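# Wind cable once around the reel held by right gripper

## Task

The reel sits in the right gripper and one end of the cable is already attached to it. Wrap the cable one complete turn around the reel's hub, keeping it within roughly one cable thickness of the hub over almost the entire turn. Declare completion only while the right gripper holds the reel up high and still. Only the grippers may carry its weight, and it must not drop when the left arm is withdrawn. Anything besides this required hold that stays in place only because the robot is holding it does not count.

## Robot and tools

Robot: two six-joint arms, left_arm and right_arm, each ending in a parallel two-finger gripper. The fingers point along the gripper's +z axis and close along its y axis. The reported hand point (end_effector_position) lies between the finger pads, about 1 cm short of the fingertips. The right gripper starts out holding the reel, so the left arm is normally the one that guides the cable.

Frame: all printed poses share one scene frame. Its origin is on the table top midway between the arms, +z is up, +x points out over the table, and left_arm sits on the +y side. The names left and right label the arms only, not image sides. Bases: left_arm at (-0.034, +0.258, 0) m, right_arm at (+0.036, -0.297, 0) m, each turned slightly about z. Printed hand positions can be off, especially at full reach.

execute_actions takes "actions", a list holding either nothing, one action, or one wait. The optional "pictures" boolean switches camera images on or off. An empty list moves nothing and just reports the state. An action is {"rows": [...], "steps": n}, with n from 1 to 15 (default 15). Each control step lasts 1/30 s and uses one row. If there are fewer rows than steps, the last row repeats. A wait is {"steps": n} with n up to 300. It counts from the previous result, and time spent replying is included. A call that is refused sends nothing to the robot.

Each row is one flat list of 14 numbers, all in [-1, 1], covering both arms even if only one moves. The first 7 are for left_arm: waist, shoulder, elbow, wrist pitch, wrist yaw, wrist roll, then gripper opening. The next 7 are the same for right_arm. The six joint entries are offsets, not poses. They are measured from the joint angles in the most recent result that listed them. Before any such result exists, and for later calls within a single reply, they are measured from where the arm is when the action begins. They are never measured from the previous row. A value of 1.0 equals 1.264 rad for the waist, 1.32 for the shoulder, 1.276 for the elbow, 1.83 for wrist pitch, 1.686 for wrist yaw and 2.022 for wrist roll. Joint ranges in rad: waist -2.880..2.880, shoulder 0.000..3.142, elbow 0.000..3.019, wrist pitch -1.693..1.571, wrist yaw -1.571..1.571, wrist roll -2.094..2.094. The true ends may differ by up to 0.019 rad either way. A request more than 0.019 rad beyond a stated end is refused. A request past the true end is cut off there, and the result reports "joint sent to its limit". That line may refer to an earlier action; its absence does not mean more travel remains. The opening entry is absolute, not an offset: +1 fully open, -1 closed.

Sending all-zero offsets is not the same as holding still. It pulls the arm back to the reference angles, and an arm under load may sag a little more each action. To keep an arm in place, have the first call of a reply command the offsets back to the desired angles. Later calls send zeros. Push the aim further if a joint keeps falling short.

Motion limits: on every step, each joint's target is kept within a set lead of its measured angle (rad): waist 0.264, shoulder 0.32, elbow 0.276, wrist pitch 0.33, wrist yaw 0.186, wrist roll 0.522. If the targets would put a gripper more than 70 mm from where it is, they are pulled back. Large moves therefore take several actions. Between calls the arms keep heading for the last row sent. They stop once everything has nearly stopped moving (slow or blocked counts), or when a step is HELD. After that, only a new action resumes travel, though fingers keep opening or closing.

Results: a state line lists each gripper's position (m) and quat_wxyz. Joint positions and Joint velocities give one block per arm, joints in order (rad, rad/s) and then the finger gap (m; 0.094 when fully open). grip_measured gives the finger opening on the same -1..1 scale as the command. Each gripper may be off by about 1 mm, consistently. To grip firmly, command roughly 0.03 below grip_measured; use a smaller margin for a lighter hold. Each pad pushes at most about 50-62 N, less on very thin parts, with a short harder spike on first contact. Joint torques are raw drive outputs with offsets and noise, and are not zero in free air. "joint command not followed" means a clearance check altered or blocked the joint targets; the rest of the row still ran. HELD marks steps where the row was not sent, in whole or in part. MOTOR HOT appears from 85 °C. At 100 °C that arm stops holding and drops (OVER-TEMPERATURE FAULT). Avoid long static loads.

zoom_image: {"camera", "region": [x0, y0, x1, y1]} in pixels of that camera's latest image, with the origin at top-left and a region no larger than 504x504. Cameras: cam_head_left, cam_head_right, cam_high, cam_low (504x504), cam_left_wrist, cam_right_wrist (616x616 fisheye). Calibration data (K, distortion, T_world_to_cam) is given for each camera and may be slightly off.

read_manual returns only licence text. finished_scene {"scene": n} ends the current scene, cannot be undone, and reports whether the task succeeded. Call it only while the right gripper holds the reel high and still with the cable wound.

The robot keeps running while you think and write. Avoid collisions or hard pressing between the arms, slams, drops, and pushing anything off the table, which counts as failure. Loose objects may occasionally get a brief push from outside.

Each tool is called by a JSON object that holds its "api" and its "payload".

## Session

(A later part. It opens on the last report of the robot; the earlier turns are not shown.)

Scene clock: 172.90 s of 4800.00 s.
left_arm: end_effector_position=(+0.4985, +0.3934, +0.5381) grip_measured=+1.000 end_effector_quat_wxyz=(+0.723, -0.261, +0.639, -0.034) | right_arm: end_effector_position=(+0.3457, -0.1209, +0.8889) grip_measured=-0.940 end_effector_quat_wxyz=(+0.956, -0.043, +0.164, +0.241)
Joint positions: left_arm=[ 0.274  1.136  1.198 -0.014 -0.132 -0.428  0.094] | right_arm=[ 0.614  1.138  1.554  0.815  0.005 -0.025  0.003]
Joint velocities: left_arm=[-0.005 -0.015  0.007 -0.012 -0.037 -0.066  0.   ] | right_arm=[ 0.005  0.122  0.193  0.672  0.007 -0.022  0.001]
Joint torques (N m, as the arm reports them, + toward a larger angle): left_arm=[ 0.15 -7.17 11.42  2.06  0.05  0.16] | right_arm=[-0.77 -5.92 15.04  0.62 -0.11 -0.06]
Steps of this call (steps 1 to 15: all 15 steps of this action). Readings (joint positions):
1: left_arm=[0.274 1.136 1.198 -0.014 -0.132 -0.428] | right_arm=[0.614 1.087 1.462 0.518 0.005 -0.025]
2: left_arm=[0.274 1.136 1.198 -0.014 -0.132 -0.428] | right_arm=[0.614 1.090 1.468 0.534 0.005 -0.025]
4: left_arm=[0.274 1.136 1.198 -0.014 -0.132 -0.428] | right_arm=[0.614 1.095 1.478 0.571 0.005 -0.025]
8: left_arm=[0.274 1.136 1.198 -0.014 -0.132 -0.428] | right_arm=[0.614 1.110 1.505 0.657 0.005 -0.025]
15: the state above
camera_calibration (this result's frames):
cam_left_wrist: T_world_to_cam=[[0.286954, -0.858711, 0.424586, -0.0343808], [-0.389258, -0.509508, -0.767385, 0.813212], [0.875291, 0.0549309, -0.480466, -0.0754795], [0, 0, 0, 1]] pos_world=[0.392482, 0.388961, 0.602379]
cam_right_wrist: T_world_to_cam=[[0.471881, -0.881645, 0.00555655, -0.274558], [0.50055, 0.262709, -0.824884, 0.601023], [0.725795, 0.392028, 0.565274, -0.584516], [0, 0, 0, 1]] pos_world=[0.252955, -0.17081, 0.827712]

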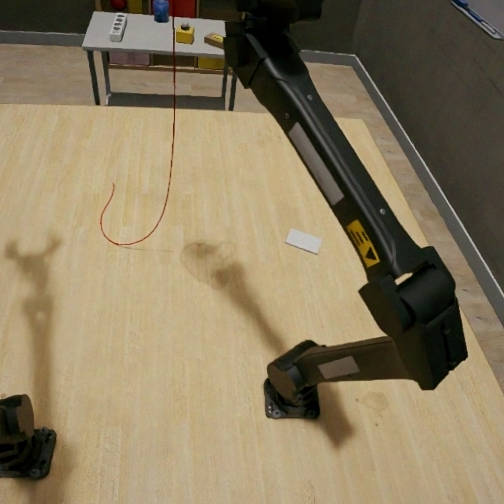

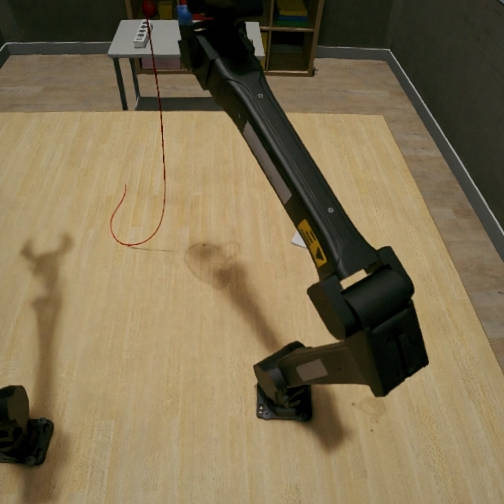

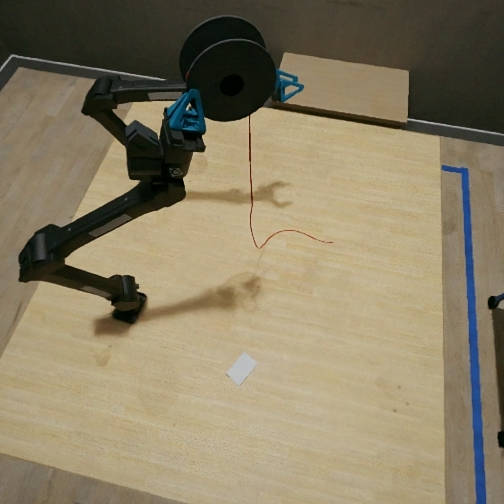

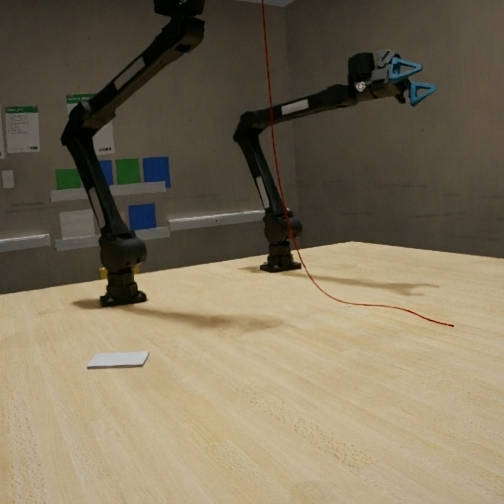

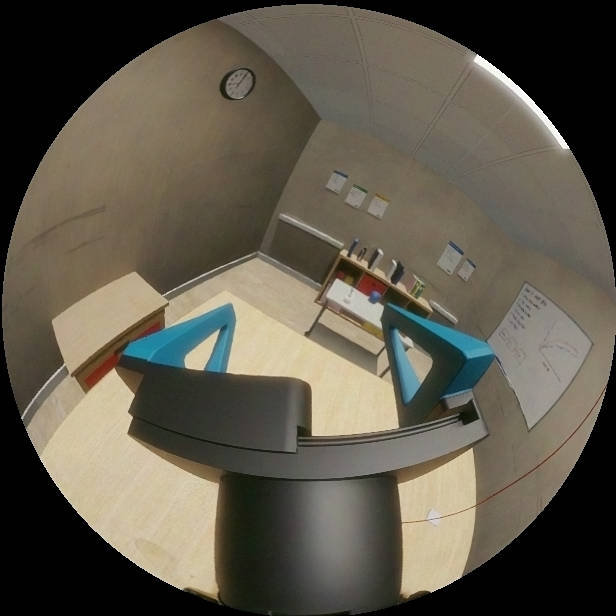

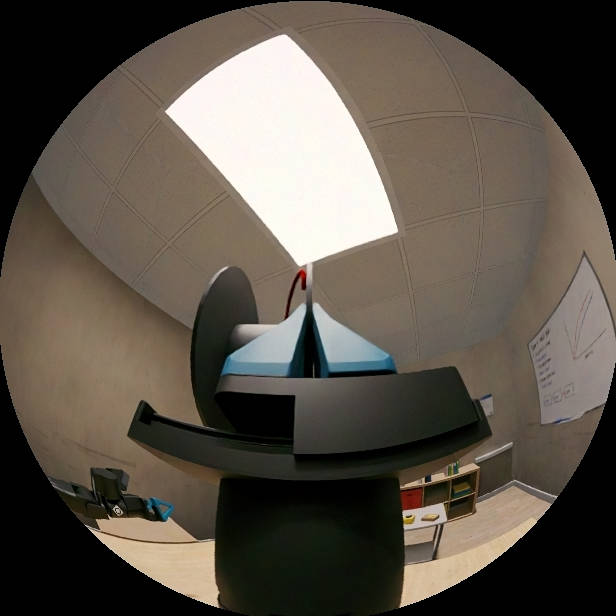

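{"api": "execute_actions", "payload": {"actions": [{"rows": [[0,0,0,0,0,0,1, 0,0.0183,0.057,0.040,0,-0.0107,-1],[0,0,0,0,0,0,1, 0,0.0216,0.0625,0.044,0,-0.0214,-1],[0,0,0,0,0,0,1, 0,0.0249,0.068,0.048,0,-0.0321,-1],[0,0,0,0,0,0,1, 0,0.0282,0.0735,0.052,0,-0.0428,-1],[0,0,0,0,0,0,1, 0,0.0315,0.079,0.056,0,-0.0535,-1],[0,0,0,0,0,0,1, 0,0.0348,0.0845,0.060,0,-0.0642,-1],[0,0,0,0,0,0,1, 0,0.0381,0.09,0.064,0,-0.0749,-1],[0,0,0,0,0,0,1, 0,0.0414,0.0955,0.068,0,-0.0856,-1],[0,0,0,0,0,0,1, 0,0.0447,0.101,0.072,0,-0.0963,-1],[0,0,0,0,0,0,1, 0,0.048,0.1065,0.076,0,-0.107,-1],[0,0,0,0,0,0,1, 0,0.0513,0.112,0.080,0,-0.1177,-1],[0,0,0,0,0,0,1, 0,0.0546,0.1175,0.084,0,-0.1284,-1],[0,0,0,0,0,0,1, 0,0.0579,0.123,0.088,0,-0.1391,-1],[0,0,0,0,0,0,1, 0,0.0612,0.1285,0.092,0,-0.1498,-1],[0,0,0,0,0,0,1, 0,0.0645,0.134,0.096,0,-0.1605,-1]], "steps": 15}], "pictures": false}}

{"api": "execute_actions", "payload": {"actions": [{"rows": [[0,0,0,0,0,0,1, 0,0.012,0.045,0.012,0,-0.04,-1],[0,0,0,0,0,0,1, 0,0.012,0.0485,0.012,0,-0.0512,-1],[0,0,0,0,0,0,1, 0,0.012,0.052,0.012,0,-0.0624,-1],[0,0,0,0,0,0,1, 0,0.012,0.0555,0.012,0,-0.0736,-1],[0,0,0,0,0,0,1, 0,0.012,0.059,0.012,0,-0.0848,-1],[0,0,0,0,0,0,1, 0,0.012,0.0625,0.012,0,-0.096,-1],[0,0,0,0,0,0,1, 0,0.012,0.066,0.012,0,-0.1072,-1],[0,0,0,0,0,0,1, 0,0.012,0.0695,0.012,0,-0.1184,-1],[0,0,0,0,0,0,1, 0,0.012,0.073,0.012,0,-0.1296,-1],[0,0,0,0,0,0,1, 0,0.012,0.0765,0.012,0,-0.1408,-1],[0,0,0,0,0,0,1, 0,0.012,0.08,0.012,0,-0.152,-1],[0,0,0,0,0,0,1, 0,0.012,0.0835,0.012,0,-0.1632,-1],[0,0,0,0,0,0,1, 0,0.012,0.087,0.012,0,-0.1744,-1],[0,0,0,0,0,0,1, 0,0.012,0.0905,0.012,0,-0.1856,-1],[0,0,0,0,0,0,1, 0,0.012,0.094,0.012,0,-0.1968,-1]], "steps": 15}], "pictures": false}}

{"api": "execute_actions", "payload": {"actions": [{"rows": [[0,0,0,0,0,0,1, 0,0.004,0.03,0.004,0,-0.04,-1],[0,0,0,0,0,0,1, 0,0.004,0.03,0.004,0,-0.0512,-1],[0,0,0,0,0,0,1, 0,0.004,0.03,0.004,0,-0.0624,-1],[0,0,0,0,0,0,1, 0,0.004,0.03,0.004,0,-0.0736,-1],[0,0,0,0,0,0,1, 0,0.004,0.03,0.004,0,-0.0848,-1],[0,0,0,0,0,0,1, 0,0.004,0.03,0.004,0,-0.096,-1],[0,0,0,0,0,0,1, 0,0.004,0.03,0.004,0,-0.1072,-1],[0,0,0,0,0,0,1, 0,0.004,0.03,0.004,0,-0.1184,-1],[0,0,0,0,0,0,1, 0,0.004,0.03,0.004,0,-0.1296,-1],[0,0,0,0,0,0,1, 0,0.004,0.03,0.004,0,-0.1408,-1],[0,0,0,0,0,0,1, 0,0.004,0.03,0.004,0,-0.152,-1],[0,0,0,0,0,0,1, 0,0.004,0.03,0.004,0,-0.1632,-1],[0,0,0,0,0,0,1, 0,0.004,0.03,0.004,0,-0.1744,-1],[0,0,0,0,0,0,1, 0,0.004,0.03,0.004,0,-0.1856,-1],[0,0,0,0,0,0,1, 0,0.004,0.03,0.004,0,-0.1968,-1]], "steps": 15}], "pictures": false}}

{"api": "execute_actions", "payload": {"actions": [{"rows": [[0,0,0,0,0,0,1, 0,0.002,0.015,0.002,0,-0.04,-1],[0,0,0,0,0,0,1, 0,0.002,0.015,0.002,0,-0.0512,-1],[0,0,0,0,0,0,1, 0,0.002,0.015,0.002,0,-0.0624,-1],[0,0,0,0,0,0,1, 0,0.002,0.015,0.002,0,-0.0736,-1],[0,0,0,0,0,0,1, 0,0.002,0.015,0.002,0,-0.0848,-1],[0,0,0,0,0,0,1, 0,0.002,0.015,0.002,0,-0.096,-1],[0,0,0,0,0,0,1, 0,0.002,0.015,0.002,0,-0.1072,-1],[0,0,0,0,0,0,1, 0,0.002,0.015,0.002,0,-0.1184,-1],[0,0,0,0,0,0,1, 0,0.002,0.015,0.002,0,-0.1296,-1],[0,0,0,0,0,0,1, 0,0.002,0.015,0.002,0,-0.1408,-1],[0,0,0,0,0,0,1, 0,0.002,0.015,0.002,0,-0.152,-1],[0,0,0,0,0,0,1, 0,0.002,0.015,0.002,0,-0.1632,-1],[0,0,0,0,0,0,1, 0,0.002,0.015,0.002,0,-0.1744,-1],[0,0,0,0,0,0,1, 0,0.002,0.015,0.002,0,-0.1856,-1],[0,0,0,0,0,0,1, 0,0.002,0.015,0.002,0,-0.1968,-1]], "steps": 15}], "pictures": true}}

Scene clock: 219.47 s of 4800.00 s.
left_arm: end_effector_position=(+0.4985, +0.3934, +0.5381) grip_measured=+1.000 end_effector_quat_wxyz=(+0.723, -0.261, +0.639, -0.034) | right_arm: end_effector_position=(+0.3246, -0.1330, +0.9186) grip_measured=-0.940 end_effector_quat_wxyz=(+0.988, -0.028, +0.075, +0.131)
Joint positions: left_arm=[ 0.274  1.136  1.198 -0.014 -0.132 -0.428  0.094] | right_arm=[ 0.614  1.204  1.658  0.957  0.005 -0.257  0.003]
Joint velocities: left_arm=[ 0.005 -0.005 -0.012 -0.002 -0.037  0.051  0.   ] | right_arm=[-0.015  0.122  0.203  0.242  0.022 -0.593 -0.   ]
Joint torques (N m, as the arm reports them, + toward a larger angle): left_arm=[ 0.22 -7.17 11.44  2.05  0.06  0.16] | right_arm=[-0.45 -6.16 14.65  0.05 -0.19 -0.16]
Steps of this call (steps 1 to 30: the robot went on to your last target; steps 31 to 270: nothing new was sent; then 37.07 s passed at rest; steps 271 to 285: all 15 steps of this action). Readings (joint positions):
271: left_arm=[0.274 1.136 1.198 -0.014 -0.132 -0.428] | right_arm=[0.614 1.146 1.571 0.862 0.005 -0.028]
272: left_arm=[0.274 1.136 1.198 -0.014 -0.132 -0.428] | right_arm=[0.614 1.147 1.572 0.866 0.005 -0.034]
274: left_arm=[0.274 1.136 1.198 -0.014 -0.132 -0.428] | right_arm=[0.614 1.152 1.579 0.877 0.005 -0.055]
278: left_arm=[0.274 1.136 1.198 -0.014 -0.132 -0.428] | right_arm=[0.614 1.172 1.607 0.905 0.005 -0.118]
285: the state above

Scene clock: 219.97 s of 4800.00 s.
left_arm: end_effector_position=(+0.4985, +0.3934, +0.5381) grip_measured=+1.000 end_effector_quat_wxyz=(+0.723, -0.261, +0.639, -0.034) | right_arm: end_effector_position=(+0.3060, -0.1436, +0.9390) grip_measured=-0.940 end_effector_quat_wxyz=(+0.999, -0.024, +0.045, -0.017)
Joint positions: left_arm=[ 0.274  1.136  1.198 -0.014 -0.132 -0.428  0.094] | right_arm=[ 0.614  1.21   1.717  0.962  0.005 -0.554  0.003]
Joint velocities: left_arm=[-0.024 -0.015 -0.017  0.012  0.007 -0.051  0.   ] | right_arm=[-0.015  0.015  0.159 -0.002  0.037 -0.711 -0.   ]
Joint torques (N m, as the arm reports them, + toward a larger angle): left_arm=[ 0.15 -7.12 11.41  2.07  0.05  0.16] | right_arm=[-0.69 -6.74 13.73  0.01 -0.04 -0.18]
Steps of this call (steps 1 to 15: all 15 steps of this action). Readings (joint positions):
1: left_arm=[0.274 1.136 1.198 -0.014 -0.132 -0.428] | right_arm=[0.614 1.207 1.663 0.961 0.005 -0.272]
2: left_arm=[0.274 1.136 1.198 -0.014 -0.132 -0.428] | right_arm=[0.614 1.207 1.666 0.962 0.005 -0.288]
4: left_arm=[0.274 1.136 1.198 -0.014 -0.132 -0.428] | right_arm=[0.614 1.208 1.668 0.962 0.005 -0.322]
8: left_arm=[0.274 1.136 1.198 -0.014 -0.132 -0.428] | right_arm=[0.614 1.209 1.681 0.962 0.005 -0.402]
15: the state above

Scene clock: 220.47 s of 4800.00 s.
left_arm: end_effector_position=(+0.4985, +0.3934, +0.5381) grip_measured=+1.000 end_effector_quat_wxyz=(+0.723, -0.261, +0.639, -0.034) | right_arm: end_effector_position=(+0.3053, -0.1440, +0.9399) grip_measured=-0.940 end_effector_quat_wxyz=(+0.985, -0.030, +0.040, -0.165)
Joint positions: left_arm=[ 0.274  1.136  1.198 -0.014 -0.132 -0.428  0.094] | right_arm=[ 0.614  1.21   1.72   0.962  0.005 -0.851  0.003]
Joint velocities: left_arm=[-0.005  0.005 -0.017 -0.007 -0.007 -0.022  0.   ] | right_arm=[-0.015 -0.034  0.022  0.007  0.095 -0.667  0.   ]
Joint torques (N m, as the arm reports them, + toward a larger angle): left_arm=[ 0.28 -7.15 11.43  2.06  0.06  0.16] | right_arm=[-0.71 -7.15 12.46 -0.11 -0.13 -0.04]
Steps of this call (steps 1 to 15: all 15 steps of this action). Readings (joint positions):
1: left_arm=[0.274 1.136 1.198 -0.014 -0.132 -0.428] | right_arm=[0.614 1.210 1.719 0.962 0.005 -0.570]
2: left_arm=[0.274 1.136 1.198 -0.014 -0.132 -0.428] | right_arm=[0.614 1.209 1.720 0.962 0.005 -0.585]
4: left_arm=[0.274 1.136 1.198 -0.014 -0.132 -0.428] | right_arm=[0.614 1.209 1.720 0.962 0.005 -0.619]
8: left_arm=[0.274 1.136 1.198 -0.014 -0.132 -0.428] | right_arm=[0.614 1.210 1.720 0.962 0.005 -0.699]
15: the state above

Scene clock: 220.97 s of 4800.00 s.
left_arm: end_effector_position=(+0.4985, +0.3934, +0.5381) grip_measured=+1.000 end_effector_quat_wxyz=(+0.723, -0.261, +0.639, -0.034) | right_arm: end_effector_position=(+0.3053, -0.1440, +0.9399) grip_measured=-0.940 end_effector_quat_wxyz=(+0.950, -0.035, +0.035, -0.308)
Joint positions: left_arm=[ 0.274  1.136  1.198 -0.014 -0.132 -0.428  0.094] | right_arm=[ 0.614  1.21   1.72   0.962  0.005 -1.147  0.003]
Joint velocities: left_arm=[-0.024  0.005 -0.012 -0.027 -0.007  0.007  0.   ] | right_arm=[-0.005  0.005 -0.012 -0.012  0.037 -0.637  0.   ]
Joint torques (N m, as the arm reports them, + toward a larger angle): left_arm=[ 0.2  -7.18 11.41  2.05  0.05  0.16] | right_arm=[ 0.33 -6.54 10.76 -0.42 -0.11 -0.15]
Steps of this call (steps 1 to 15: all 15 steps of this action). Readings (joint positions):
1: left_arm=[0.274 1.136 1.198 -0.014 -0.132 -0.428] | right_arm=[0.614 1.210 1.720 0.962 0.005 -0.867]
2: left_arm=[0.274 1.136 1.198 -0.014 -0.132 -0.428] | right_arm=[0.614 1.210 1.720 0.962 0.005 -0.882]
4: left_arm=[0.274 1.136 1.198 -0.014 -0.132 -0.428] | right_arm=[0.614 1.210 1.720 0.962 0.005 -0.916]
8: left_arm=[0.274 1.136 1.198 -0.014 -0.132 -0.428] | right_arm=[0.614 1.210 1.720 0.962 0.005 -0.995]
15: the state above
camera_calibration (this result's frames):
cam_left_wrist: T_world_to_cam=[[0.286954, -0.858711, 0.424586, -0.0343808], [-0.389258, -0.509508, -0.767385, 0.813212], [0.875291, 0.0549309, -0.480466, -0.0754795], [0, 0, 0, 1]] pos_world=[0.392482, 0.388961, 0.602379]
cam_right_wrist: T_world_to_cam=[[-0.585962, -0.805451, 0.088868, -0.0204858], [0.598848, -0.504302, -0.622142, 0.338384], [0.545921, -0.311333, 0.777844, -0.821185], [0, 0, 0, 1]] pos_world=[0.233658, -0.101515, 0.851098]

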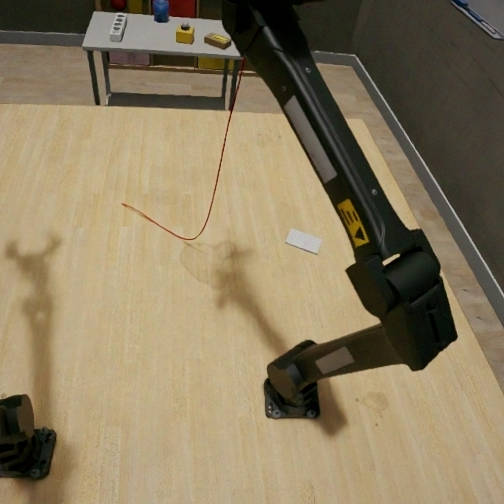

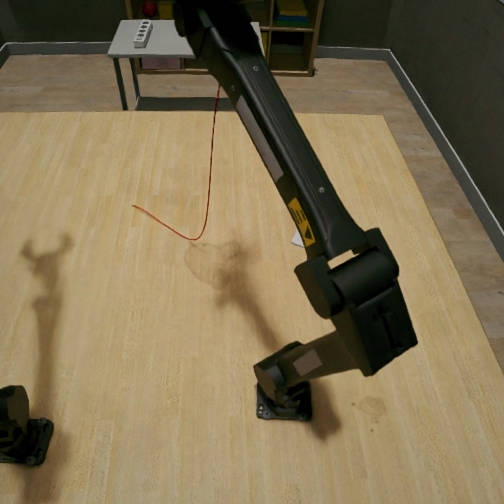

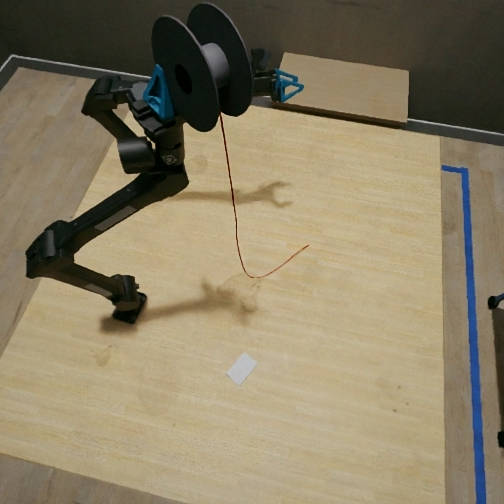

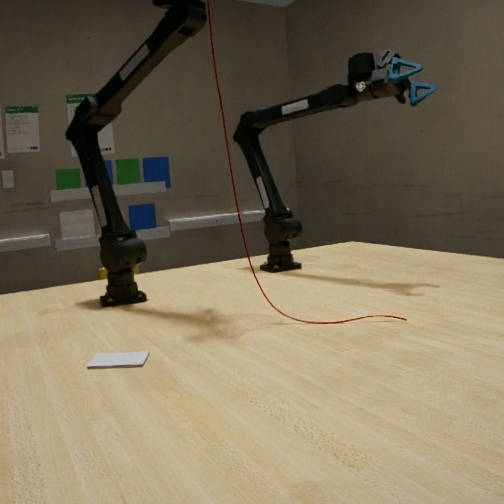

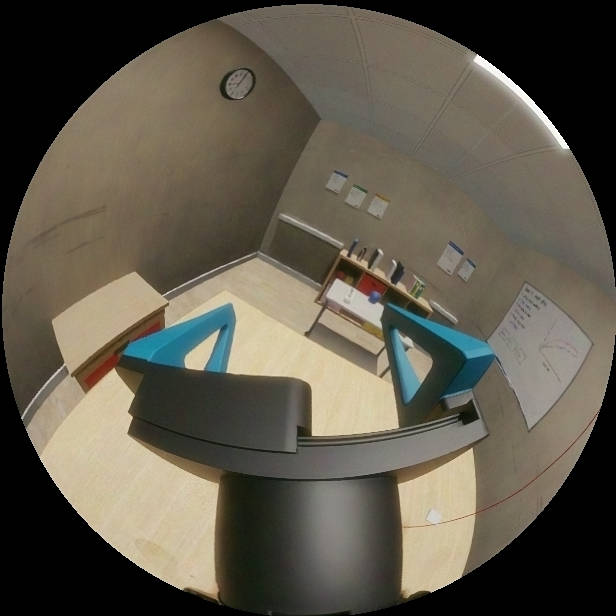

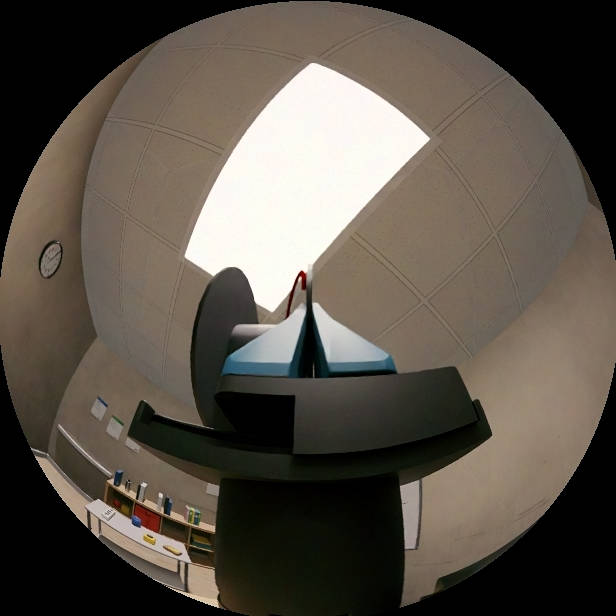

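{"api": "zoom_image", "payload": {"camera": "cam_high", "region": [120, 0, 300, 180]}}

Region (120, 0, 300, 180) of cam_high's 504x504 image, scaled by 2.800, with more detail than that image has.

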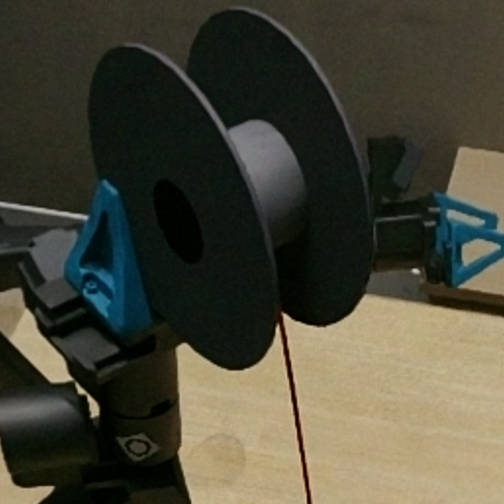

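{"api": "execute_actions", "payload": {"actions": [{"rows": [[0,0,0,0,0,0,1, 0,0,0.012,-0.0105,0,-0.0607,-1],[0,0,0,0,0,0,1, 0,0,0.012,-0.021,0,-0.0714,-1],[0,0,0,0,0,0,1, 0,0,0.012,-0.0315,0,-0.0821,-1],[0,0,0,0,0,0,1, 0,0,0.012,-0.042,0,-0.0928,-1],[0,0,0,0,0,0,1, 0,0,0.012,-0.0525,0,-0.1035,-1],[0,0,0,0,0,0,1, 0,0,0.012,-0.063,0,-0.1142,-1],[0,0,0,0,0,0,1, 0,0,0.012,-0.0735,0,-0.1249,-1],[0,0,0,0,0,0,1, 0,0,0.012,-0.084,0,-0.1356,-1],[0,0,0,0,0,0,1, 0,0,0.012,-0.0945,0,-0.1463,-1],[0,0,0,0,0,0,1, 0,0,0.012,-0.105,0,-0.157,-1],[0,0,0,0,0,0,1, 0,0,0.012,-0.1155,0,-0.1677,-1],[0,0,0,0,0,0,1, 0,0,0.012,-0.126,0,-0.1784,-1],[0,0,0,0,0,0,1, 0,0,0.012,-0.1365,0,-0.1891,-1],[0,0,0,0,0,0,1, 0,0,0.012,-0.147,0,-0.1998,-1],[0,0,0,0,0,0,1, 0,0,0.012,-0.1575,0,-0.2105,-1]], "steps": 15}], "pictures": false}}

{"api": "execute_actions", "payload": {"actions": [{"rows": [[0,0,0,0,0,0,1, 0,0,0.01,-0.04,0,-0.04,-1],[0,0,0,0,0,0,1, 0,0,0.01,-0.052,0,-0.0512,-1],[0,0,0,0,0,0,1, 0,0,0.01,-0.064,0,-0.0624,-1],[0,0,0,0,0,0,1, 0,0,0.01,-0.076,0,-0.0736,-1],[0,0,0,0,0,0,1, 0,0,0.01,-0.088,0,-0.0848,-1],[0,0,0,0,0,0,1, 0,0,0.01,-0.1,0,-0.096,-1],[0,0,0,0,0,0,1, 0,0,0.01,-0.112,0,-0.1072,-1],[0,0,0,0,0,0,1, 0,0,0.01,-0.124,0,-0.1184,-1],[0,0,0,0,0,0,1, 0,0,0.01,-0.136,0,-0.1296,-1],[0,0,0,0,0,0,1, 0,0,0.01,-0.148,0,-0.1408,-1],[0,0,0,0,0,0,1, 0,0,0.01,-0.16,0,-0.152,-1],[0,0,0,0,0,0,1, 0,0,0.01,-0.172,0,-0.1632,-1],[0,0,0,0,0,0,1, 0,0,0.01,-0.184,0,-0.1744,-1],[0,0,0,0,0,0,1, 0,0,0.01,-0.196,0,-0.1856,-1],[0,0,0,0,0,0,1, 0,0,0.01,-0.208,0,-0.1968,-1]], "steps": 15}], "pictures": false}}

{"api": "execute_actions", "payload": {"actions": [{"rows": [[0,0,0,0,0,0,1, 0,0,0.01,-0.04,0,-0.04,-1],[0,0,0,0,0,0,1, 0,0,0.01,-0.052,0,-0.047,-1],[0,0,0,0,0,0,1, 0,0,0.01,-0.064,0,-0.054,-1],[0,0,0,0,0,0,1, 0,0,0.01,-0.076,0,-0.061,-1],[0,0,0,0,0,0,1, 0,0,0.01,-0.088,0,-0.068,-1],[0,0,0,0,0,0,1, 0,0,0.01,-0.1,0,-0.075,-1],[0,0,0,0,0,0,1, 0,0,0.01,-0.112,0,-0.082,-1],[0,0,0,0,0,0,1, 0,0,0.01,-0.124,0,-0.089,-1],[0,0,0,0,0,0,1, 0,0,0.01,-0.136,0,-0.096,-1],[0,0,0,0,0,0,1, 0,0,0.01,-0.148,0,-0.103,-1],[0,0,0,0,0,0,1, 0,0,0.01,-0.16,0,-0.11,-1],[0,0,0,0,0,0,1, 0,0,0.01,-0.172,0,-0.117,-1],[0,0,0,0,0,0,1, 0,0,0.01,-0.184,0,-0.124,-1],[0,0,0,0,0,0,1, 0,0,0.01,-0.196,0,-0.131,-1],[0,0,0,0,0,0,1, 0,0,0.01,-0.208,0,-0.131,-1]], "steps": 15}], "pictures": false}}

{"api": "execute_actions", "payload": {"actions": [{"rows": [[0,0,0,0,0,0,1, 0,0,0.01,-0.04,0,-0.015,-1],[0,0,0,0,0,0,1, 0,0,0.01,-0.052,0,-0.015,-1],[0,0,0,0,0,0,1, 0,0,0.01,-0.064,0,-0.015,-1],[0,0,0,0,0,0,1, 0,0,0.01,-0.076,0,-0.015,-1],[0,0,0,0,0,0,1, 0,0,0.01,-0.088,0,-0.015,-1],[0,0,0,0,0,0,1, 0,0,0.01,-0.1,0,-0.015,-1],[0,0,0,0,0,0,1, 0,0,0.01,-0.112,0,-0.015,-1],[0,0,0,0,0,0,1, 0,0,0.01,-0.124,0,-0.015,-1],[0,0,0,0,0,0,1, 0,0,0.01,-0.136,0,-0.015,-1],[0,0,0,0,0,0,1, 0,0,0.01,-0.148,0,-0.015,-1],[0,0,0,0,0,0,1, 0,0,0.01,-0.16,0,-0.015,-1],[0,0,0,0,0,0,1, 0,0,0.01,-0.172,0,-0.015,-1],[0,0,0,0,0,0,1, 0,0,0.01,-0.184,0,-0.015,-1],[0,0,0,0,0,0,1, 0,0,0.01,-0.196,0,-0.015,-1],[0,0,0,0,0,0,1, 0,0,0.01,-0.208,0,-0.015,-1]], "steps": 15}], "pictures": true}}

Scene clock: 264.20 s of 4800.00 s.
left_arm: end_effector_position=(+0.4985, +0.3934, +0.5381) grip_measured=+1.000 end_effector_quat_wxyz=(+0.723, -0.261, +0.639, -0.034) | right_arm: end_effector_position=(+0.3560, -0.1151, +0.9268) grip_measured=-0.939 end_effector_quat_wxyz=(+0.875, -0.142, +0.095, -0.454)
Joint positions: left_arm=[ 0.274  1.136  1.198 -0.014 -0.132 -0.428  0.094] | right_arm=[ 0.614  1.21   1.72   0.718  0.005 -1.475  0.003]
Joint velocities: left_arm=[ 0.005 -0.015 -0.012  0.007 -0.007 -0.125  0.   ] | right_arm=[-0.015  0.015  0.002 -0.579 -0.007 -0.52  -0.   ]
Joint torques (N m, as the arm reports them, + toward a larger angle): left_arm=[ 0.23 -7.21 11.42  2.09  0.05  0.16] | right_arm=[-0.69 -9.21 10.97  0.25 -0.12 -0.17]
Steps of this call (steps 1 to 30: the robot went on to your last target; steps 31 to 370: nothing new was sent; then 30.40 s passed at rest; steps 371 to 385: all 15 steps of this action). Readings (joint positions):
371: left_arm=[0.274 1.136 1.198 -0.014 -0.132 -0.428] | right_arm=[0.614 1.210 1.720 0.960 0.005 -1.244]
372: left_arm=[0.274 1.136 1.198 -0.014 -0.132 -0.428] | right_arm=[0.614 1.210 1.720 0.954 0.005 -1.251]
374: left_arm=[0.274 1.136 1.198 -0.014 -0.132 -0.428] | right_arm=[0.614 1.210 1.720 0.928 0.005 -1.273]
378: left_arm=[0.274 1.136 1.198 -0.014 -0.132 -0.428] | right_arm=[0.614 1.210 1.720 0.853 0.005 -1.337]
385: the state above

Scene clock: 264.70 s of 4800.00 s.
left_arm: end_effector_position=(+0.4985, +0.3934, +0.5381) grip_measured=+1.000 end_effector_quat_wxyz=(+0.723, -0.261, +0.639, -0.034) | right_arm: end_effector_position=(+0.4177, -0.0800, +0.8871) grip_measured=-0.939 end_effector_quat_wxyz=(+0.766, -0.300, +0.140, -0.551)
Joint positions: left_arm=[ 0.274  1.136  1.198 -0.014 -0.132 -0.428  0.094] | right_arm=[ 0.614  1.21   1.72   0.386  0.006 -1.766  0.003]
Joint velocities: left_arm=[-0.015  0.015 -0.012  0.012 -0.022 -0.007  0.   ] | right_arm=[ 0.005  0.034 -0.007 -0.632  0.022 -0.579 -0.   ]
Joint torques (N m, as the arm reports them, + toward a larger angle): left_arm=[ 0.25 -7.21 11.42  2.05  0.05  0.16] | right_arm=[-0.52 -9.27 11.26  0.73 -0.14 -0.12]
Steps of this call (steps 1 to 15: all 15 steps of this action). Readings (joint positions):
1: left_arm=[0.274 1.136 1.198 -0.014 -0.132 -0.428] | right_arm=[0.614 1.210 1.720 0.697 0.006 -1.490]
2: left_arm=[0.274 1.136 1.198 -0.014 -0.132 -0.428] | right_arm=[0.614 1.210 1.720 0.675 0.006 -1.505]
4: left_arm=[0.274 1.136 1.198 -0.014 -0.132 -0.428] | right_arm=[0.614 1.210 1.720 0.630 0.006 -1.538]
8: left_arm=[0.274 1.136 1.198 -0.014 -0.132 -0.428] | right_arm=[0.614 1.210 1.720 0.540 0.006 -1.615]
15: the state above

Scene clock: 265.20 s of 4800.00 s.
left_arm: end_effector_position=(+0.4985, +0.3934, +0.5381) grip_measured=+1.000 end_effector_quat_wxyz=(+0.723, -0.261, +0.639, -0.034) | right_arm: end_effector_position=(+0.4649, -0.0531, +0.8262) grip_measured=-0.939 end_effector_quat_wxyz=(+0.655, -0.456, +0.158, -0.580)
Joint positions: left_arm=[ 0.274  1.136  1.198 -0.014 -0.132 -0.428  0.094] | right_arm=[ 0.614  1.21   1.72   0.053  0.007 -1.966  0.003]
Joint velocities: left_arm=[ 0.005  0.005 -0.012  0.007 -0.007 -0.022  0.   ] | right_arm=[ 0.005 -0.005  0.007 -0.628 -0.066 -0.33  -0.   ]
Joint torques (N m, as the arm reports them, + toward a larger angle): left_arm=[ 0.18 -7.12 11.43  2.06  0.06  0.16] | right_arm=[ 0.04 -9.44 11.96  1.4  -0.12 -0.24]
Steps of this call (steps 1 to 15: all 15 steps of this action). Readings (joint positions):
1: left_arm=[0.274 1.136 1.198 -0.014 -0.132 -0.428] | right_arm=[0.614 1.210 1.720 0.363 0.007 -1.780]
2: left_arm=[0.274 1.136 1.198 -0.014 -0.132 -0.428] | right_arm=[0.614 1.210 1.720 0.341 0.007 -1.793]
4: left_arm=[0.274 1.136 1.198 -0.014 -0.132 -0.428] | right_arm=[0.614 1.210 1.720 0.296 0.007 -1.818]
8: left_arm=[0.274 1.136 1.198 -0.014 -0.132 -0.428] | right_arm=[0.614 1.210 1.720 0.207 0.007 -1.871]
15: the state above

Scene clock: 265.70 s of 4800.00 s.
left_arm: end_effector_position=(+0.4985, +0.3934, +0.5381) grip_measured=+1.000 end_effector_quat_wxyz=(+0.723, -0.261, +0.639, -0.034) | right_arm: end_effector_position=(+0.4921, -0.0375, +0.7507) grip_measured=-0.939 end_effector_quat_wxyz=(+0.583, -0.589, +0.200, -0.523)
Joint positions: left_arm=[ 0.274  1.136  1.198 -0.014 -0.132 -0.428  0.094] | right_arm=[ 0.614  1.21   1.72  -0.282  0.007 -1.976  0.003]
Joint velocities: left_arm=[ 0.005 -0.005  0.002  0.012 -0.081 -0.066  0.   ] | right_arm=[-0.005 -0.005  0.012 -0.632  0.095 -0.022 -0.   ]
Joint torques (N m, as the arm reports them, + toward a larger angle): left_arm=[ 0.21 -7.25 11.41  2.03  0.06  0.16] | right_arm=[ -0.33 -10.08  12.29   1.61  -0.1   -0.19]
Steps of this call (steps 1 to 15: all 15 steps of this action). Readings (joint positions):
1: left_arm=[0.274 1.136 1.198 -0.014 -0.132 -0.428] | right_arm=[0.614 1.210 1.720 0.030 0.007 -1.970]
2: left_arm=[0.274 1.136 1.198 -0.014 -0.132 -0.428] | right_arm=[0.614 1.210 1.720 0.007 0.007 -1.971]
4: left_arm=[0.274 1.136 1.198 -0.014 -0.132 -0.428] | right_arm=[0.614 1.210 1.720 -0.039 0.007 -1.974]
8: left_arm=[0.274 1.136 1.198 -0.014 -0.132 -0.428] | right_arm=[0.614 1.210 1.720 -0.127 0.007 -1.976]
15: the state above
camera_calibration (this result's frames):
cam_left_wrist: T_world_to_cam=[[0.286954, -0.858711, 0.424586, -0.0343808], [-0.389258, -0.509508, -0.767385, 0.813212], [0.875291, 0.0549309, -0.480466, -0.0754795], [0, 0, 0, 1]] pos_world=[0.392482, 0.388961, 0.602379]
cam_right_wrist: T_world_to_cam=[[-0.374895, 0.24331, 0.894569, -0.477818], [-0.198781, -0.963599, 0.17878, -0.0633798], [0.905505, -0.110799, 0.409614, -0.63582], [0, 0, 0, 1]] pos_world=[0.384008, -0.0152636, 0.699212]

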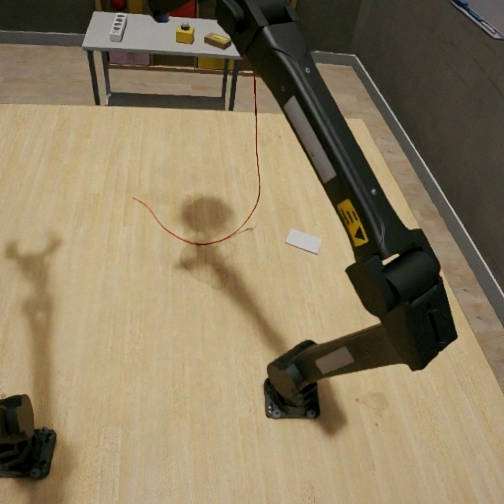

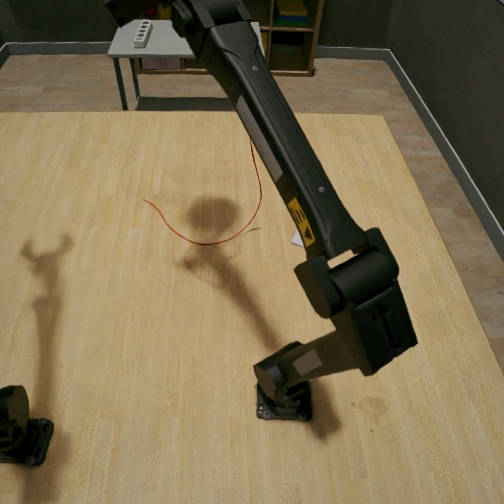

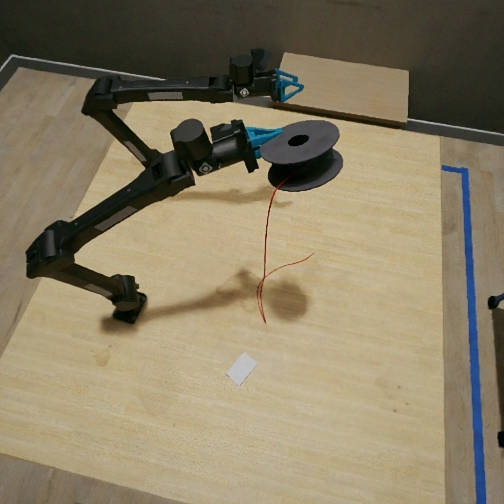

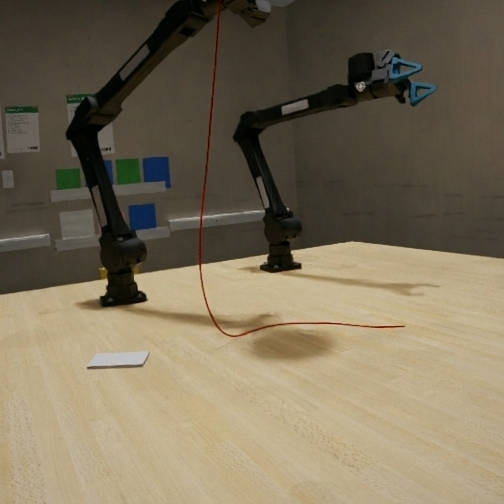

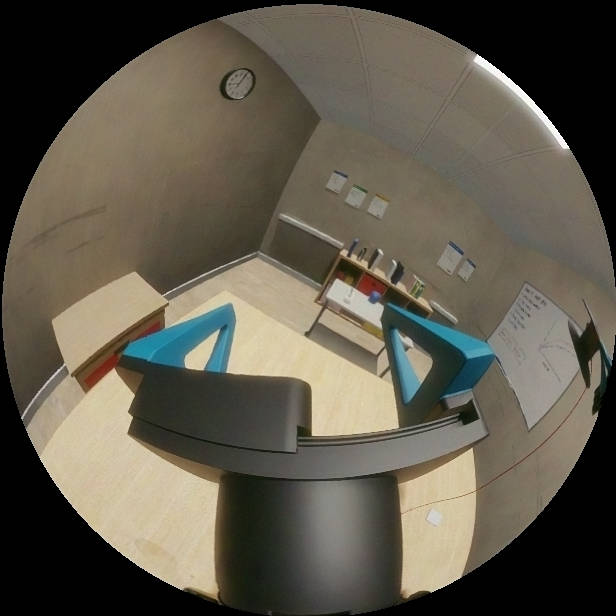

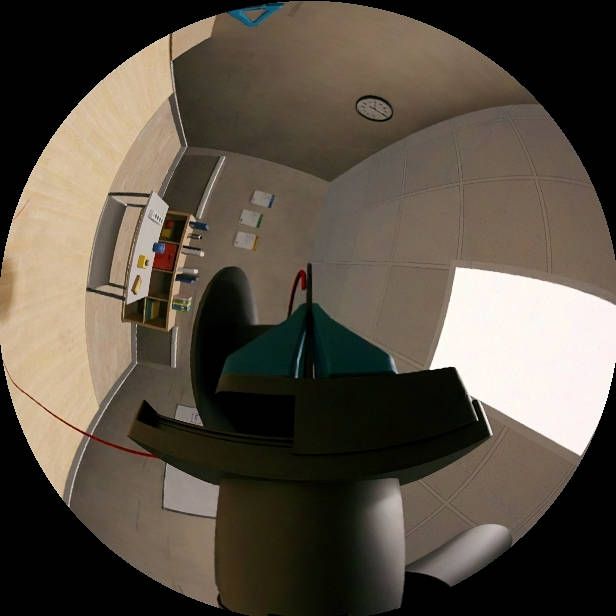

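{"api": "zoom_image", "payload": {"camera": "cam_high", "region": [200, 80, 380, 260]}}

Region (200, 80, 380, 260) of cam_high's 504x504 image, scaled by 2.800, with more detail than that image has.

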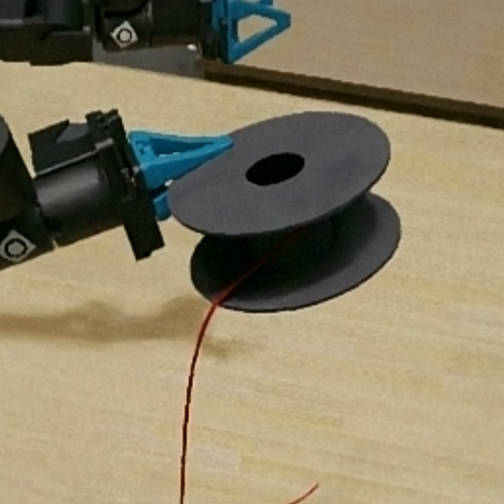

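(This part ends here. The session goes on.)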